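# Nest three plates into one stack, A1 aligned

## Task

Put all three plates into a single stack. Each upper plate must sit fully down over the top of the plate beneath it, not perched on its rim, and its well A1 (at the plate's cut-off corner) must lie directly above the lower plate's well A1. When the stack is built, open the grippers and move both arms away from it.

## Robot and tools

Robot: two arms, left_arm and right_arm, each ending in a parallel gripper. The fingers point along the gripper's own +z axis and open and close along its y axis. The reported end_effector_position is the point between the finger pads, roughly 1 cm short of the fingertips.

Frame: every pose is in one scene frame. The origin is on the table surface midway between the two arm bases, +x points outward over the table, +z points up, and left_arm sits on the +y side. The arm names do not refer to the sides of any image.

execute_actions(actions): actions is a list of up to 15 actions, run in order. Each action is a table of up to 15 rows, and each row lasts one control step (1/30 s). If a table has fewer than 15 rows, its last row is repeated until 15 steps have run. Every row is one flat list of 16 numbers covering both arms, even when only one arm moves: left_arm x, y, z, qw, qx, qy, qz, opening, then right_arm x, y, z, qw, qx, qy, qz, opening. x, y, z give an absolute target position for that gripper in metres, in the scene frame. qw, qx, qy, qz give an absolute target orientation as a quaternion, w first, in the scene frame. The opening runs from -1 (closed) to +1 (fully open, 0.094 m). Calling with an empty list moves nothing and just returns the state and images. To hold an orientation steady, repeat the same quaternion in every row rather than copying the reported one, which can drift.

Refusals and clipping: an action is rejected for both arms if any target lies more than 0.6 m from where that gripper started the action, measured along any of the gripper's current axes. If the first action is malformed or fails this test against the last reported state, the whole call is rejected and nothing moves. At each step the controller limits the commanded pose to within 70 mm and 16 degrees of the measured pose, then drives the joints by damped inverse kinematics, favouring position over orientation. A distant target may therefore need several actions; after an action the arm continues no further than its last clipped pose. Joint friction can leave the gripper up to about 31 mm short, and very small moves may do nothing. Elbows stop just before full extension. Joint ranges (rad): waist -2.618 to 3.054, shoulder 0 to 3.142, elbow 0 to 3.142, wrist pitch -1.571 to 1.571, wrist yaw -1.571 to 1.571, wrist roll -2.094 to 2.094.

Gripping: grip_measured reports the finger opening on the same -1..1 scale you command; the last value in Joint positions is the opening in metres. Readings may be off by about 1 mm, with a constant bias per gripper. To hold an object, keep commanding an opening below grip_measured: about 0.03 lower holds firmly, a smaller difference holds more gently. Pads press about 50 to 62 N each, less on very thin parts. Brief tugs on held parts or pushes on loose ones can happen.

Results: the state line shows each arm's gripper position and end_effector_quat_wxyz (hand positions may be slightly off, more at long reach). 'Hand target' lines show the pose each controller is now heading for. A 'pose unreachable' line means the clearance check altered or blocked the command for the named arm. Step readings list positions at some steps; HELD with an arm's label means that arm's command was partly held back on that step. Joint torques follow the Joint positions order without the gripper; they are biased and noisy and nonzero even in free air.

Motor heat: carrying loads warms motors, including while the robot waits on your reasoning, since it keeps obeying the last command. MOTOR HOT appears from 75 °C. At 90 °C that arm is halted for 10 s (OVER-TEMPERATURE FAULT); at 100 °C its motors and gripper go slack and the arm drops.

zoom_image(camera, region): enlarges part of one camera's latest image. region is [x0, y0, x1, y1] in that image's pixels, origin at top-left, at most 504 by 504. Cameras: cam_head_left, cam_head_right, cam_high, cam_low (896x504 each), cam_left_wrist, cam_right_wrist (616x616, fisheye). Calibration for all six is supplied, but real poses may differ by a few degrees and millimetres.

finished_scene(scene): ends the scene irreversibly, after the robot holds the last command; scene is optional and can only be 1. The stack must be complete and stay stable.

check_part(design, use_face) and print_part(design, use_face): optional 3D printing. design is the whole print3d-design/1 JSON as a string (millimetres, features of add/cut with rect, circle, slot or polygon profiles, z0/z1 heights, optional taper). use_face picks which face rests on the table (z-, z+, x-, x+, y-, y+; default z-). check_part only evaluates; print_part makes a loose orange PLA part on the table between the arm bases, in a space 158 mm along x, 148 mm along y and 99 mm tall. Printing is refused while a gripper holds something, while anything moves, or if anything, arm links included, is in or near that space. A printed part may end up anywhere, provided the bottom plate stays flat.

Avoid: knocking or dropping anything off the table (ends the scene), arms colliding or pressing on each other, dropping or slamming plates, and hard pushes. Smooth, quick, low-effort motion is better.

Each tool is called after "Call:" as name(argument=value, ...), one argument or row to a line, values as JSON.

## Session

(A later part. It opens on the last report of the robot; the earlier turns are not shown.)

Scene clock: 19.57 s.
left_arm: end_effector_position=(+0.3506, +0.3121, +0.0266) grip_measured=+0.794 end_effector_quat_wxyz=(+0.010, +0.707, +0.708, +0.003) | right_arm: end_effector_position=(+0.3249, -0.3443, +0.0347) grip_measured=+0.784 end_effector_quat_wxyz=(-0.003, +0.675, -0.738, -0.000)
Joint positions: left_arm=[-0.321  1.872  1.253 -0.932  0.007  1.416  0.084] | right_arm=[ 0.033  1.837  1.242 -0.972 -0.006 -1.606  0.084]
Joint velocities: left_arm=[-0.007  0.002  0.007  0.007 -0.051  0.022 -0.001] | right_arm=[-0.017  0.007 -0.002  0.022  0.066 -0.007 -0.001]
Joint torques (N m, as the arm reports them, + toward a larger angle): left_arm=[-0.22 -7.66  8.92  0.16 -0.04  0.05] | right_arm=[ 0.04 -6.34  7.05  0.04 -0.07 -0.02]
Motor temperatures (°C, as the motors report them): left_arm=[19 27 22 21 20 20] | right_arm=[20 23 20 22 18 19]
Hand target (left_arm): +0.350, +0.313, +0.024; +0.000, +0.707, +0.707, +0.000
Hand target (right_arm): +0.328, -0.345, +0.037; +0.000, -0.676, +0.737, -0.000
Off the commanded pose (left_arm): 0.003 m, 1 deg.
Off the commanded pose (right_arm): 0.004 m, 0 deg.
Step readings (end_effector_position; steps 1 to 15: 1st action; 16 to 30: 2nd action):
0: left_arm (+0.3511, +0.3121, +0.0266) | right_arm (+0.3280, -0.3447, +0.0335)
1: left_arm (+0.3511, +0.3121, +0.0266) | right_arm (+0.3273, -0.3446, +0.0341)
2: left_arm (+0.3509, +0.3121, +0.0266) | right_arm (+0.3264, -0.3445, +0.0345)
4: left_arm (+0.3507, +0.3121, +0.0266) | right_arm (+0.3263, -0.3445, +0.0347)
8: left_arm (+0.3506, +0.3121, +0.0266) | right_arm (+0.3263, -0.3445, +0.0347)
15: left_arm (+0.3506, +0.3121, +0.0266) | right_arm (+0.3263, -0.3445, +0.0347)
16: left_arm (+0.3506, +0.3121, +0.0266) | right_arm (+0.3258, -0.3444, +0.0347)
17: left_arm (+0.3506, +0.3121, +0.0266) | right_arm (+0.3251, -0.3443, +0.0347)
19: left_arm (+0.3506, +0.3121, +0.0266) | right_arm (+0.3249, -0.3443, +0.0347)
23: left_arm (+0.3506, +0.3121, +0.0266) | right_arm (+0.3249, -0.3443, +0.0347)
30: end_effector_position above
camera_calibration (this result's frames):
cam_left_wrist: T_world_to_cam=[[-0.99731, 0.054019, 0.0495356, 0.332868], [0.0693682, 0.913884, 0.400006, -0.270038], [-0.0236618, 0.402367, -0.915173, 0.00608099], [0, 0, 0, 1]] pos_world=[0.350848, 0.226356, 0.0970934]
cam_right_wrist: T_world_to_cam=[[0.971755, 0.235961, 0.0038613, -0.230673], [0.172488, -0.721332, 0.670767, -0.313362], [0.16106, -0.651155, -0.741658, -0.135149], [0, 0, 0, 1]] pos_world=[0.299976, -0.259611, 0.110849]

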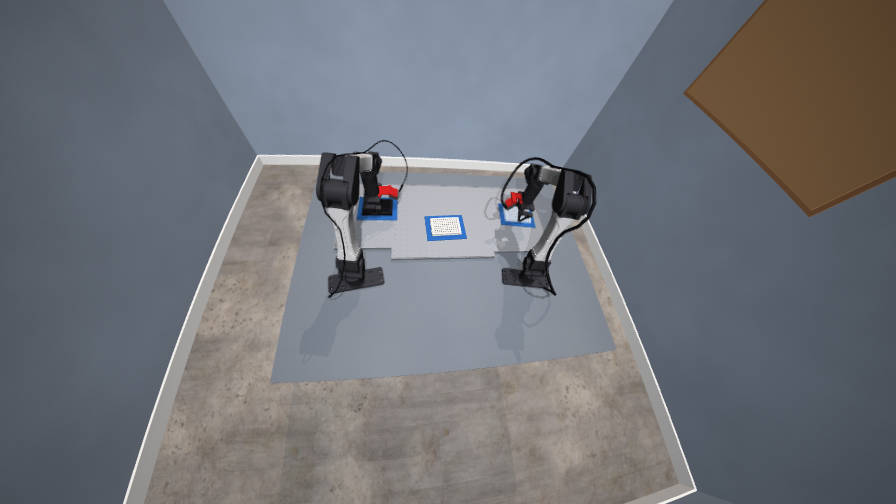

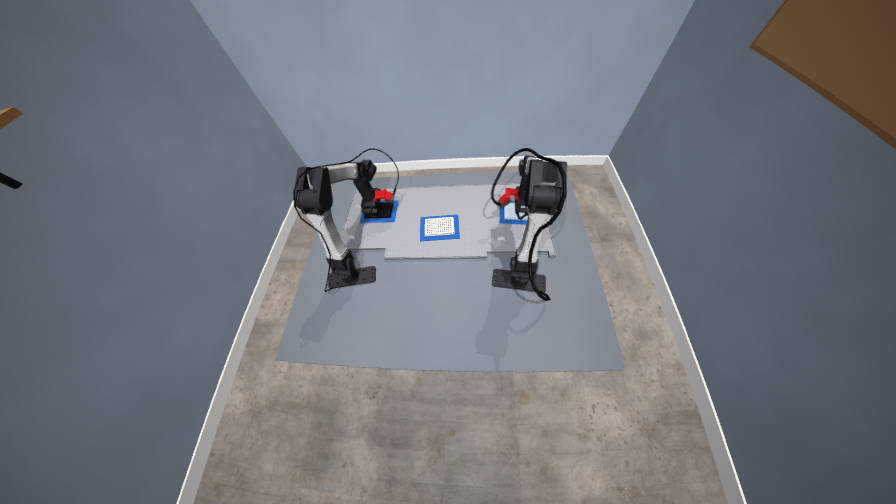

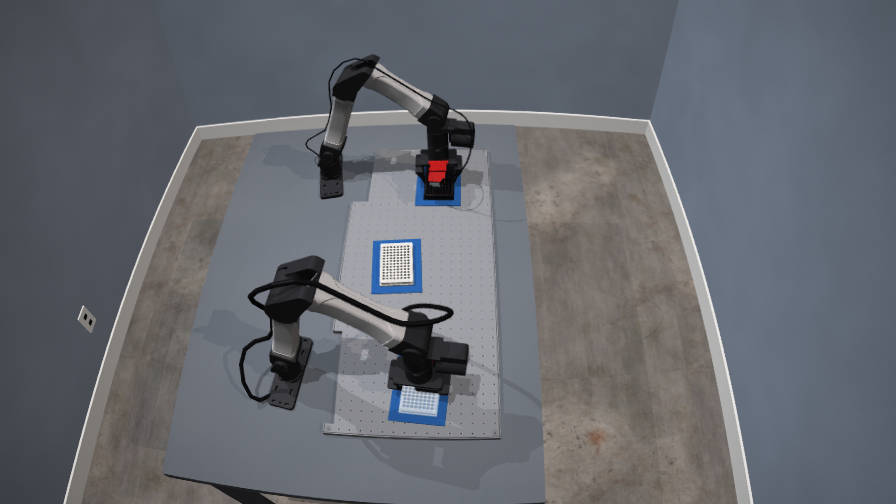

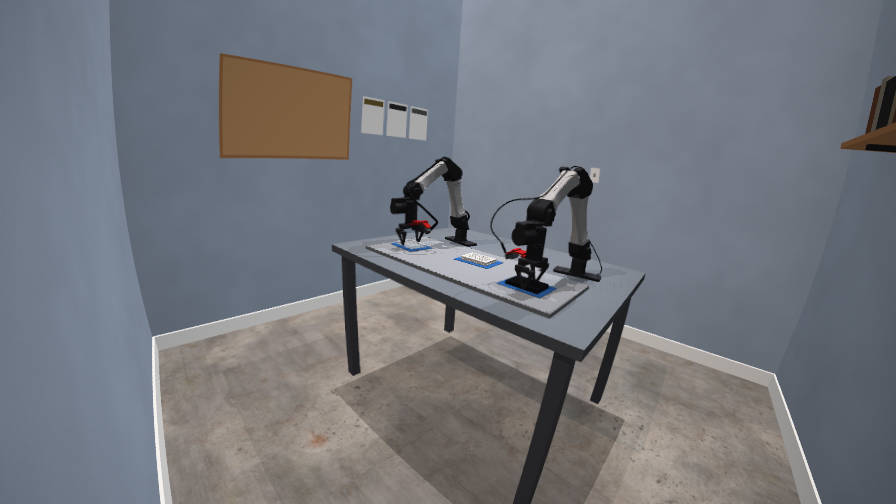

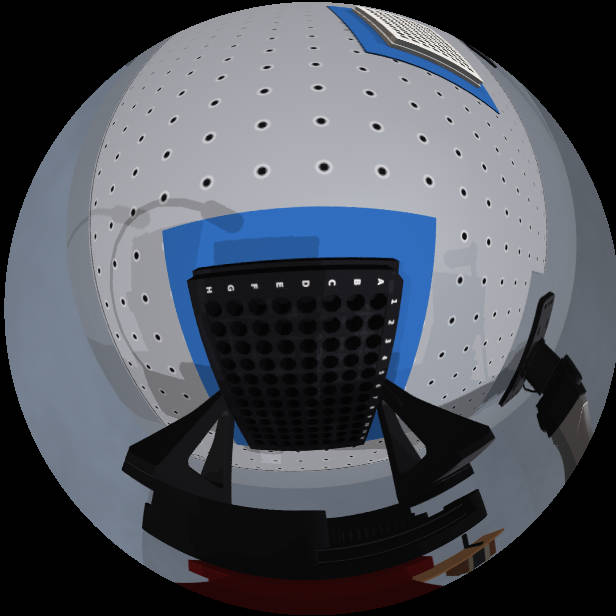

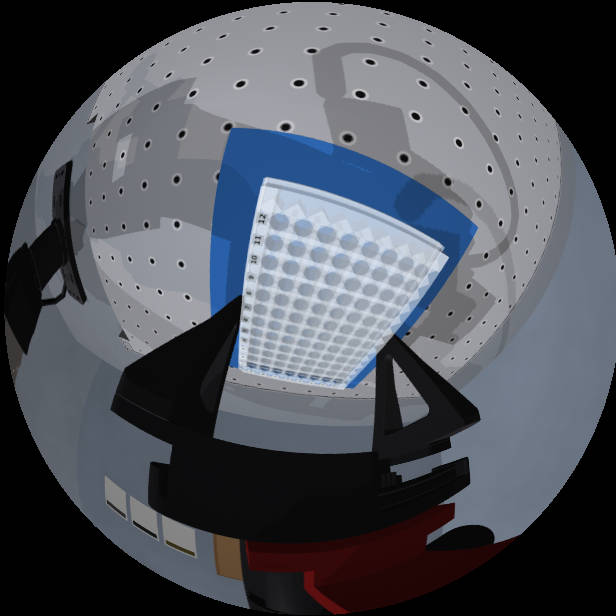

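Call:
execute_actions(
  actions=[
    [[0.350,0.313,0.022,0,0.707,0.707,0,1,0.322,-0.345,0.032,0,-0.676,0.737,0,1]],
    [[0.349,0.313,0.014,0,0.707,0.707,0,1,0.320,-0.345,0.024,0,-0.676,0.737,0,1]],
    [[0.349,0.313,0.010,0,0.707,0.707,0,1,0.320,-0.345,0.020,0,-0.676,0.737,0,1]],
  ],
)

Scene clock: 21.63 s.
left_arm: end_effector_position=(+0.3517, +0.3120, +0.0260) grip_measured=+1.000 end_effector_quat_wxyz=(+0.012, +0.707, +0.707, +0.005) | right_arm: end_effector_position=(+0.3221, -0.3439, +0.0296) grip_measured=+0.997 end_effector_quat_wxyz=(-0.002, +0.675, -0.738, -0.002)
Joint positions: left_arm=[-0.321  1.872  1.25  -0.924  0.007  1.416  0.094] | right_arm=[ 0.033  1.837  1.22  -0.954 -0.006 -1.606  0.094]
Joint velocities: left_arm=[ 0.012 -0.002 -0.012 -0.022  0.022  0.022  0.   ] | right_arm=[ 0.022 -0.017 -0.002  0.095  0.037 -0.051 -0.   ]
Joint torques (N m, as the arm reports them, + toward a larger angle): left_arm=[-0.06 -6.41  5.41  0.71  0.04  0.02] | right_arm=[-0.12 -6.6   3.34  0.71 -0.08 -0.06]
Motor temperatures (°C, as the motors report them): left_arm=[19 27 22 21 20 20] | right_arm=[20 24 20 22 18 19]
Hand target (left_arm): +0.348, +0.313, +0.011; +0.000, +0.707, +0.707, -0.000
Hand target (right_arm): +0.320, -0.345, +0.020; -0.000, -0.676, +0.737, +0.000
Off the commanded pose (left_arm): 0.016 m, 2 deg.
Off the commanded pose (right_arm): 0.010 m, 0 deg.
Step readings (end_effector_position; steps 1 to 15: 1st action; 16 to 30: 2nd action; 31 to 45: 3rd action):
0: left_arm (+0.3506, +0.3121, +0.0266) | right_arm (+0.3249, -0.3443, +0.0347)
1: left_arm (+0.3506, +0.3121, +0.0266) | right_arm (+0.3249, -0.3443, +0.0347)
2: left_arm (+0.3506, +0.3121, +0.0266) | right_arm (+0.3249, -0.3443, +0.0347)
4: left_arm (+0.3506, +0.3121, +0.0266) | right_arm (+0.3249, -0.3443, +0.0347)
8: left_arm (+0.3506, +0.3121, +0.0266) | right_arm (+0.3249, -0.3443, +0.0347)
15: left_arm (+0.3506, +0.3121, +0.0266) | right_arm (+0.3249, -0.3443, +0.0347)
16: left_arm (+0.3507, +0.3121, +0.0266) | right_arm (+0.3248, -0.3443, +0.0339)
17: left_arm (+0.3510, +0.3121, +0.0266) | right_arm (+0.3245, -0.3442, +0.0328)
19: left_arm (+0.3515, +0.3120, +0.0266) | right_arm (+0.3219, -0.3439, +0.0302)
23: left_arm (+0.3517, +0.3120, +0.0266) | right_arm (+0.3218, -0.3439, +0.0296)
30: left_arm (+0.3517, +0.3120, +0.0266) | right_arm (+0.3218, -0.3439, +0.0296)
31: left_arm (+0.3517, +0.3120, +0.0263) | right_arm (+0.3220, -0.3439, +0.0296)
32: left_arm (+0.3516, +0.3120, +0.0261) | right_arm (+0.3221, -0.3439, +0.0296)
34: left_arm (+0.3517, +0.3120, +0.0260) | right_arm (+0.3221, -0.3439, +0.0296)
38: left_arm (+0.3517, +0.3120, +0.0260) | right_arm (+0.3221, -0.3439, +0.0296)
45: end_effector_position above
camera_calibration (this result's frames):
cam_left_wrist: T_world_to_cam=[[-0.997558, 0.0540572, 0.044227, 0.334167], [0.0672579, 0.914209, 0.399622, -0.269074], [-0.0188303, 0.40162, -0.915613, 0.00417111], [0, 0, 0, 1]] pos_world=[0.351527, 0.226251, 0.0965678]
cam_right_wrist: T_world_to_cam=[[0.971763, 0.23596, 0.000651232, -0.227939], [0.174771, -0.721617, 0.669868, -0.310001], [0.158532, -0.650839, -0.74248, -0.137327], [0, 0, 0, 1]] pos_world=[0.297452, -0.259295, 0.105846]

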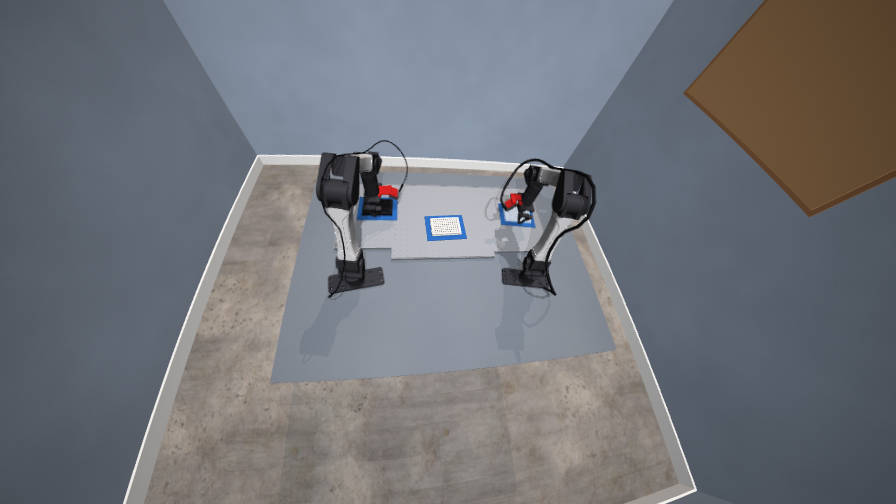

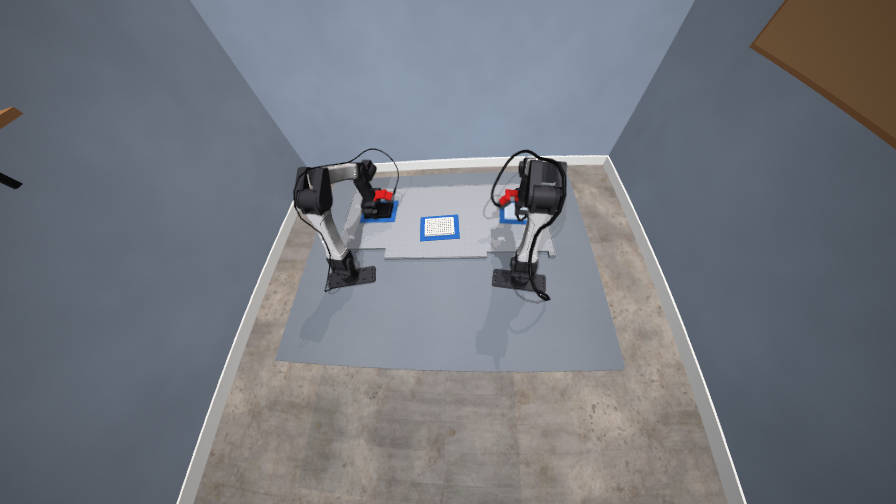

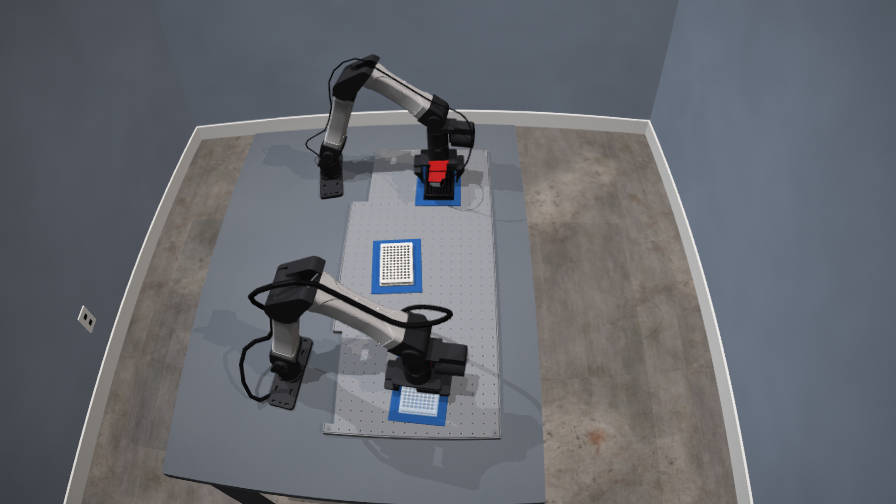

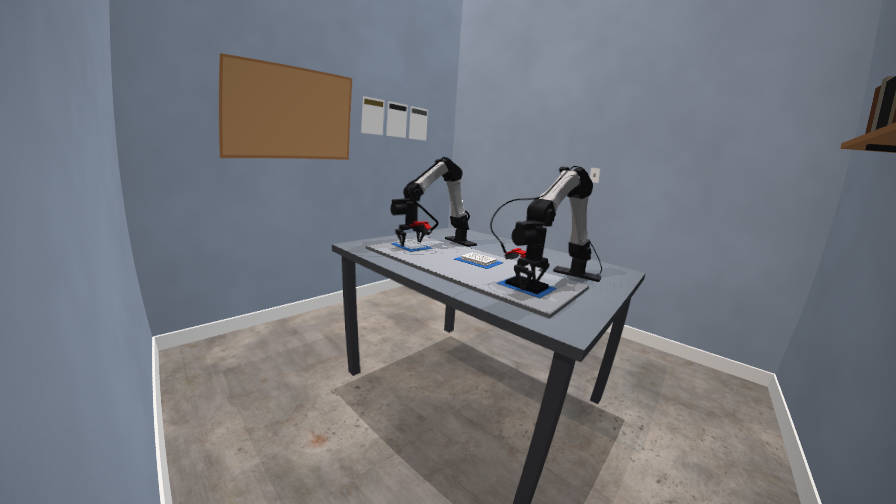

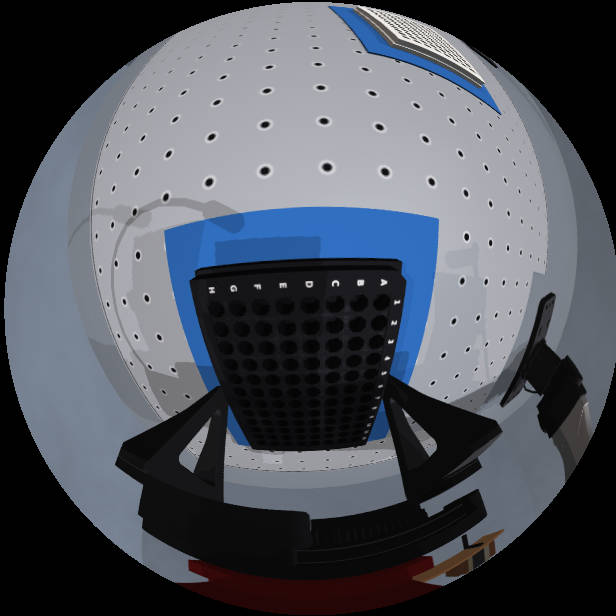

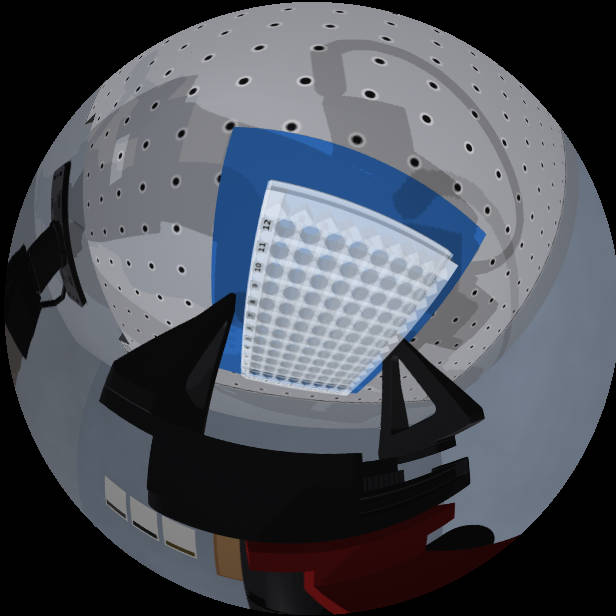

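Call:
execute_actions(
  actions=[
    [[0.351,0.313,0.025,0,0.707,0.707,0,0.88,0.325,-0.345,0.028,0,-0.676,0.737,0,0.88]],
    [[0.351,0.313,0.025,0,0.707,0.707,0,0.76,0.325,-0.345,0.028,0,-0.676,0.737,0,0.77]],
    [[0.351,0.313,0.025,0,0.707,0.707,0,0.76,0.325,-0.345,0.028,0,-0.676,0.737,0,0.77]],
  ],
)

Call:
zoom_image(
  camera="cam_high",
  region=[350, 230, 440, 300],
)

Scene clock: 23.50 s.
left_arm: end_effector_position=(+0.3518, +0.3120, +0.0282) grip_measured=+0.775 end_effector_quat_wxyz=(+0.011, +0.707, +0.708, +0.004) | right_arm: end_effector_position=(+0.3226, -0.3440, +0.0296) grip_measured=+0.784 end_effector_quat_wxyz=(-0.003, +0.675, -0.738, -0.001)
Joint positions: left_arm=[-0.321  1.872  1.26  -0.936  0.007  1.416  0.083] | right_arm=[ 0.033  1.837  1.22  -0.952 -0.006 -1.606  0.084]
Joint velocities: left_arm=[-0.012 -0.002  0.012 -0.007 -0.007 -0.037  0.001] | right_arm=[-0.007  0.017  0.002  0.051 -0.037 -0.037 -0.001]
Joint torques (N m, as the arm reports them, + toward a larger angle): left_arm=[-0.24 -7.22  8.74  0.25 -0.02  0.02] | right_arm=[ 0.03 -6.18  6.08  0.25 -0.08 -0.01]
Motor temperatures (°C, as the motors report them): left_arm=[19 27 23 21 20 20] | right_arm=[20 24 20 22 18 19]
Hand target (left_arm): +0.351, +0.313, +0.025; +0.000, +0.707, +0.707, -0.000
Hand target (right_arm): +0.325, -0.345, +0.028; +0.000, -0.676, +0.737, -0.000
Off the commanded pose (left_arm): 0.003 m, 1 deg.
Off the commanded pose (right_arm): 0.003 m, 0 deg.
Step readings (end_effector_position; steps 1 to 15: 1st action; 16 to 30: 2nd action; 31 to 45: 3rd action):
0: left_arm (+0.3517, +0.3120, +0.0260) | right_arm (+0.3221, -0.3439, +0.0296)
1: left_arm (+0.3511, +0.3121, +0.0265) | right_arm (+0.3222, -0.3440, +0.0296)
2: left_arm (+0.3507, +0.3121, +0.0268) | right_arm (+0.3225, -0.3440, +0.0296)
4: left_arm (+0.3516, +0.3120, +0.0277) | right_arm (+0.3226, -0.3440, +0.0296)
8: left_arm (+0.3521, +0.3119, +0.0282) | right_arm (+0.3226, -0.3440, +0.0296)
15: left_arm (+0.3520, +0.3119, +0.0282) | right_arm (+0.3226, -0.3440, +0.0296)
16: left_arm (+0.3519, +0.3119, +0.0282) | right_arm (+0.3226, -0.3440, +0.0296)
17: left_arm (+0.3519, +0.3119, +0.0282) | right_arm (+0.3226, -0.3440, +0.0296)
19: left_arm (+0.3518, +0.3120, +0.0282) | right_arm (+0.3226, -0.3440, +0.0296)
23: left_arm (+0.3518, +0.3120, +0.0282) | right_arm (+0.3226, -0.3440, +0.0296)
30: left_arm (+0.3518, +0.3120, +0.0282) | right_arm (+0.3226, -0.3440, +0.0296)
31: left_arm (+0.3518, +0.3120, +0.0282) | right_arm (+0.3226, -0.3440, +0.0296)
32: left_arm (+0.3518, +0.3120, +0.0282) | right_arm (+0.3226, -0.3440, +0.0296)
34: left_arm (+0.3518, +0.3120, +0.0282) | right_arm (+0.3226, -0.3440, +0.0296)
38: left_arm (+0.3518, +0.3120, +0.0282) | right_arm (+0.3226, -0.3440, +0.0296)
45: end_effector_position above
camera_calibration (this result's frames):
cam_left_wrist: T_world_to_cam=[[-0.99742, 0.0540359, 0.0472606, 0.334075], [0.0684636, 0.914023, 0.399843, -0.270323], [-0.0215914, 0.402047, -0.915365, 0.00704505], [0, 0, 0, 1]] pos_world=[0.351872, 0.226197, 0.0987471]
cam_right_wrist: T_world_to_cam=[[0.97176, 0.23596, 0.0024346, -0.228429], [0.173503, -0.721459, 0.670369, -0.309676], [0.159937, -0.651015, -0.742024, -0.137965], [0, 0, 0, 1]] pos_world=[0.297773, -0.259336, 0.10578]

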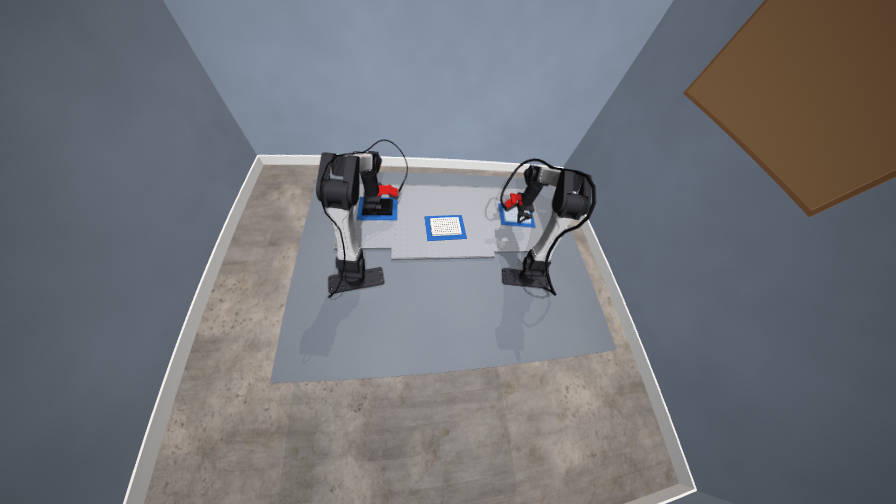

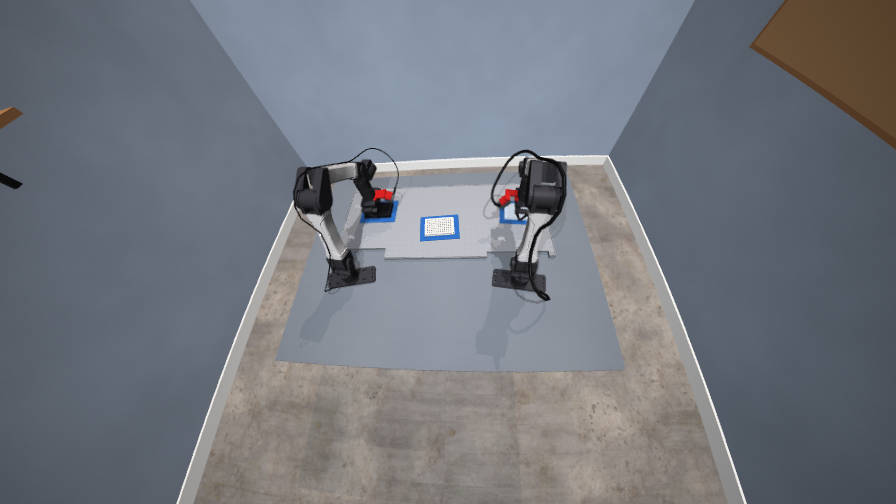

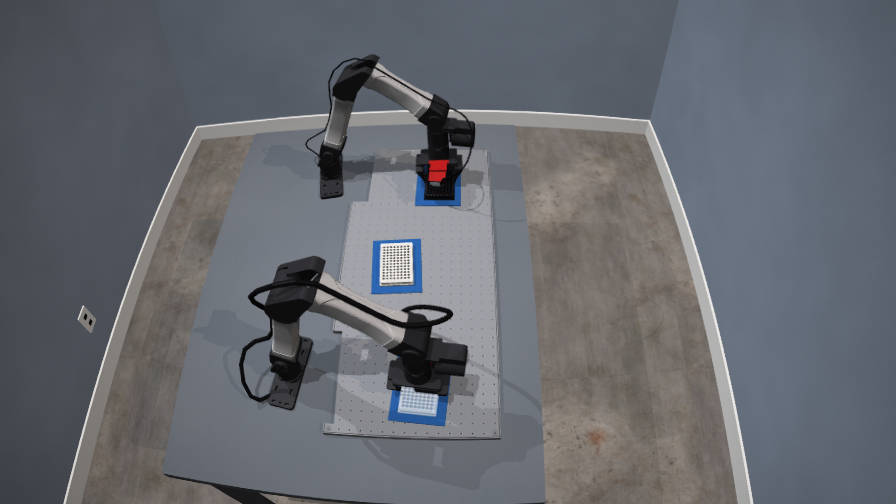

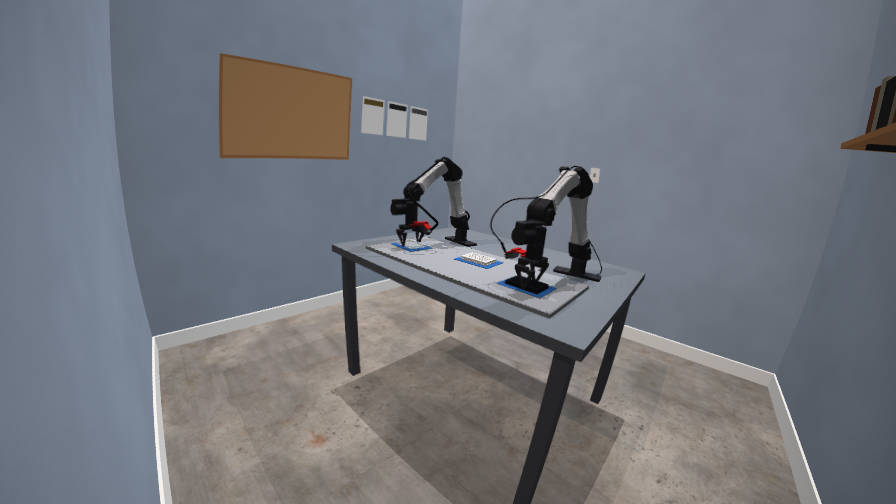

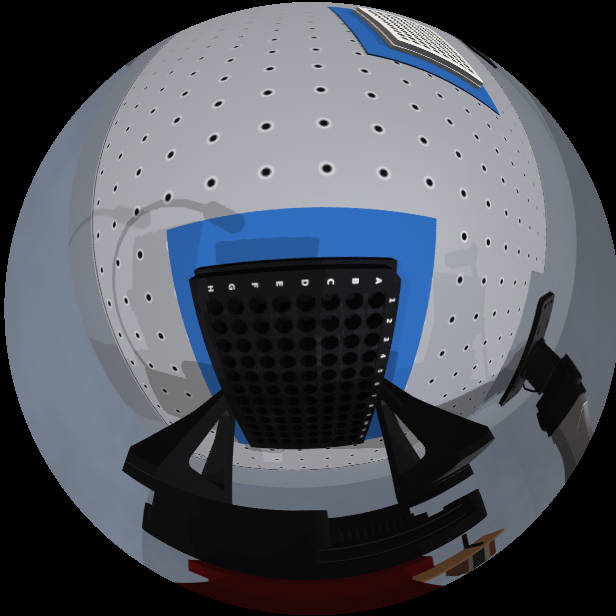

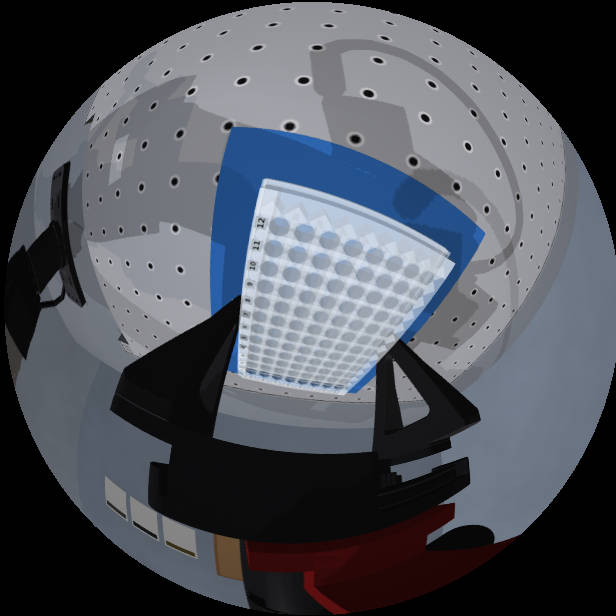

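Region (350, 230, 440, 300) of cam_high's 896x504 image, scaled by 5.600, with more detail than that image has.

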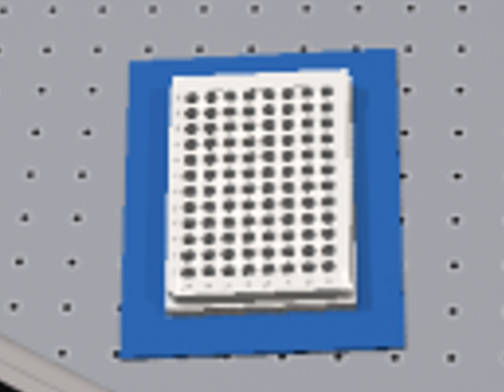

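Call:
execute_actions(
  actions=[
    [[0.351,0.313,0.025,0,0.707,0.707,0,0.72,0.325,-0.345,0.028,0,-0.676,0.737,0,0.73]],
    [[0.351,0.313,0.045,0,0.707,0.707,0,0.72,0.325,-0.345,0.045,0,-0.676,0.737,0,0.73]],
    [[0.351,0.313,0.07,0,0.707,0.707,0,0.72,0.325,-0.345,0.07,0,-0.676,0.737,0,0.73]],
  ],
)

Scene clock: 25.60 s.
left_arm: end_effector_position=(+0.3526, +0.3118, +0.0640) grip_measured=+0.756 end_effector_quat_wxyz=(+0.002, +0.707, +0.708, -0.003) | right_arm: end_effector_position=(+0.3218, -0.3440, +0.0589) grip_measured=+0.761 end_effector_quat_wxyz=(+0.004, +0.675, -0.738, -0.009)
Joint positions: left_arm=[-0.321  1.854  1.385 -1.102  0.007  1.416  0.082] | right_arm=[ 0.033  1.818  1.318 -1.089 -0.005 -1.606  0.083]
Joint velocities: left_arm=[-0.007 -0.012 -0.007 -0.066 -0.022  0.081 -0.001] | right_arm=[-0.007  0.007 -0.007 -0.081  0.022 -0.066 -0.   ]
Joint torques (N m, as the arm reports them, + toward a larger angle): left_arm=[-0.22 -9.32  8.57  0.19  0.01  0.02] | right_arm=[ 0.02 -8.29  7.2   0.   -0.07 -0.03]
Motor temperatures (°C, as the motors report them): left_arm=[19 27 23 21 20 20] | right_arm=[20 24 21 22 18 19]
Hand target (left_arm): +0.351, +0.313, +0.070; +0.000, +0.707, +0.707, +0.000
Hand target (right_arm): +0.325, -0.345, +0.070; +0.000, -0.676, +0.737, -0.000
Off the commanded pose (left_arm): 0.006 m, 0 deg.
Off the commanded pose (right_arm): 0.012 m, 1 deg.
Step readings (end_effector_position; steps 1 to 15: 1st action; 16 to 30: 2nd action; 31 to 45: 3rd action):
0: left_arm (+0.3518, +0.3120, +0.0282) | right_arm (+0.3226, -0.3440, +0.0296)
1: left_arm (+0.3518, +0.3120, +0.0282) | right_arm (+0.3226, -0.3440, +0.0296)
2: left_arm (+0.3518, +0.3120, +0.0282) | right_arm (+0.3226, -0.3440, +0.0296)
4: left_arm (+0.3518, +0.3120, +0.0282) | right_arm (+0.3226, -0.3440, +0.0296)
8: left_arm (+0.3518, +0.3120, +0.0282) | right_arm (+0.3226, -0.3440, +0.0296)
15: left_arm (+0.3518, +0.3120, +0.0282) | right_arm (+0.3226, -0.3440, +0.0296)
16: left_arm (+0.3517, +0.3120, +0.0301) | right_arm (+0.3222, -0.3440, +0.0303)
17: left_arm (+0.3514, +0.3120, +0.0325) | right_arm (+0.3217, -0.3439, +0.0315)
19: left_arm (+0.3548, +0.3115, +0.0379) | right_arm (+0.3224, -0.3440, +0.0339)
23: left_arm (+0.3553, +0.3114, +0.0406) | right_arm (+0.3216, -0.3439, +0.0351)
30: left_arm (+0.3515, +0.3120, +0.0405) | right_arm (+0.3195, -0.3436, +0.0351)
31: left_arm (+0.3511, +0.3121, +0.0429) | right_arm (+0.3191, -0.3436, +0.0374)
32: left_arm (+0.3508, +0.3121, +0.0462) | right_arm (+0.3187, -0.3436, +0.0407)
34: left_arm (+0.3549, +0.3115, +0.0556) | right_arm (+0.3230, -0.3441, +0.0499)
38: left_arm (+0.3574, +0.3111, +0.0641) | right_arm (+0.3265, -0.3446, +0.0587)
45: end_effector_position above
camera_calibration (this result's frames):
cam_left_wrist: T_world_to_cam=[[-0.996172, 0.0538432, 0.0688609, 0.33142], [0.077072, 0.912694, 0.401311, -0.287308], [-0.0412411, 0.405082, -0.91335, 0.0457661], [0, 0, 0, 1]] pos_world=[0.354182, 0.225841, 0.134278]
cam_right_wrist: T_world_to_cam=[[0.97161, 0.235979, -0.0169602, -0.226596], [0.187186, -0.722912, 0.665101, -0.333745], [0.144689, -0.649394, -0.74656, -0.11038], [0, 0, 0, 1]] pos_world=[0.298606, -0.259476, 0.135725]

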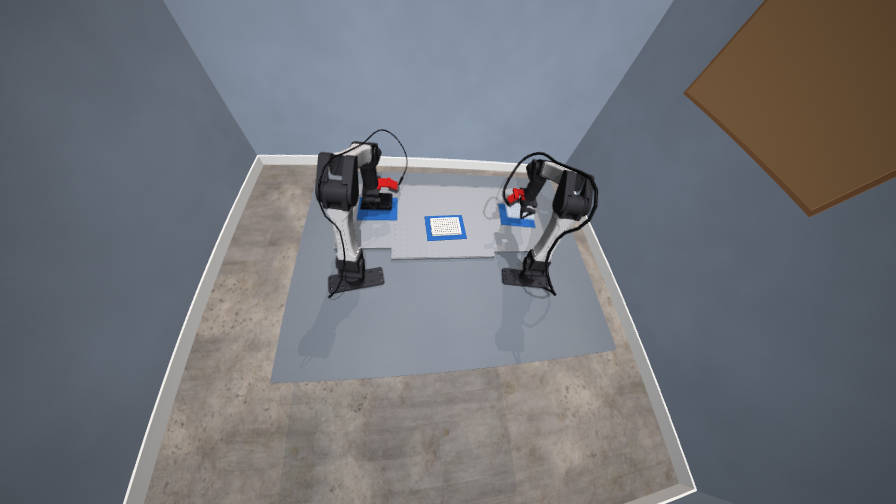

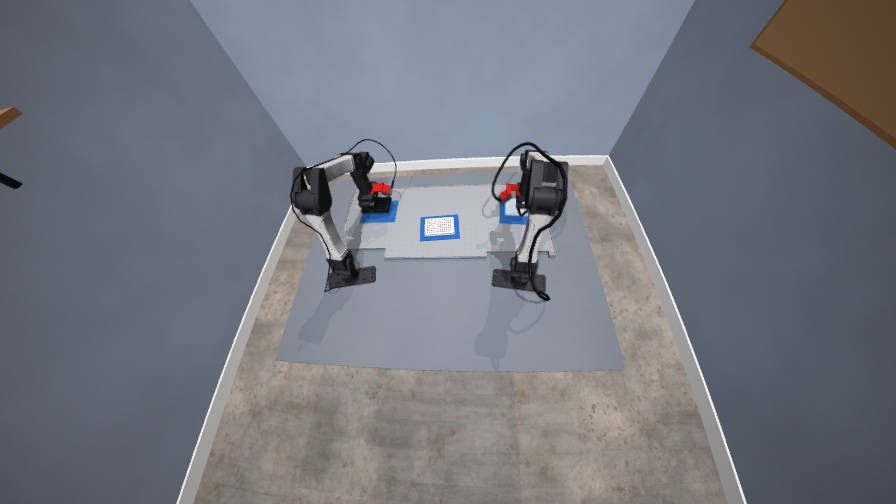

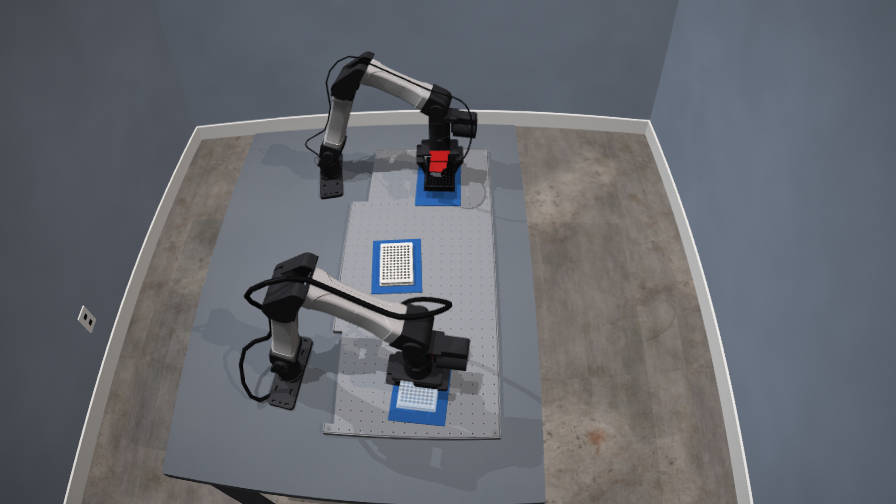

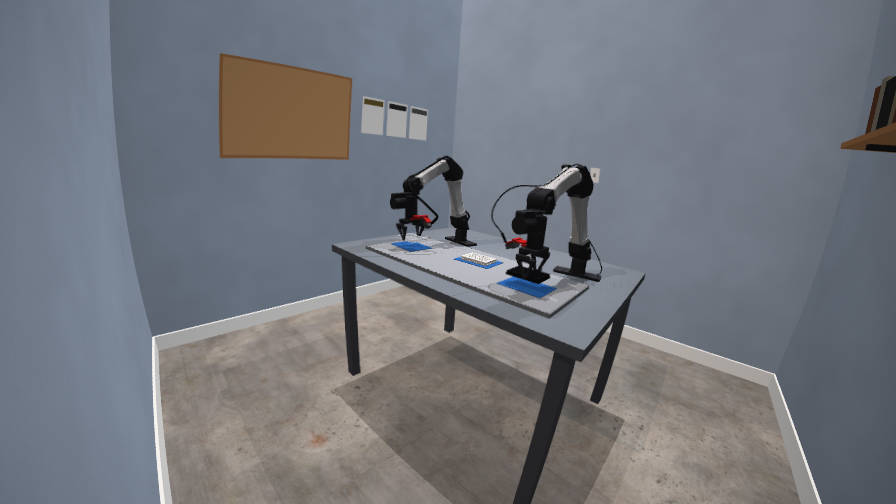

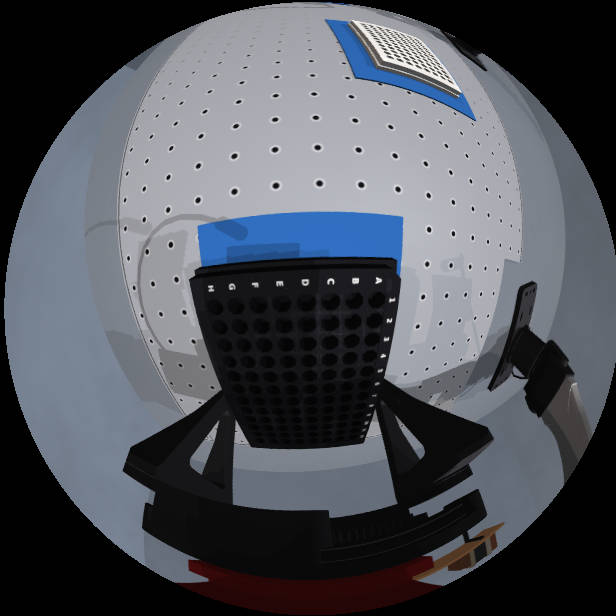

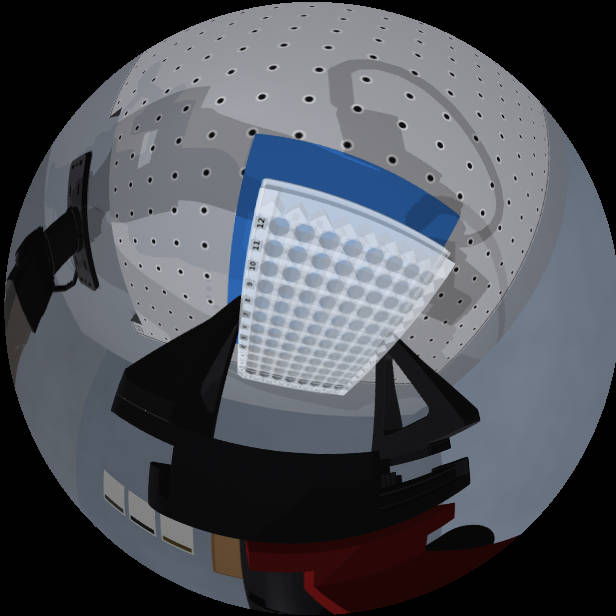

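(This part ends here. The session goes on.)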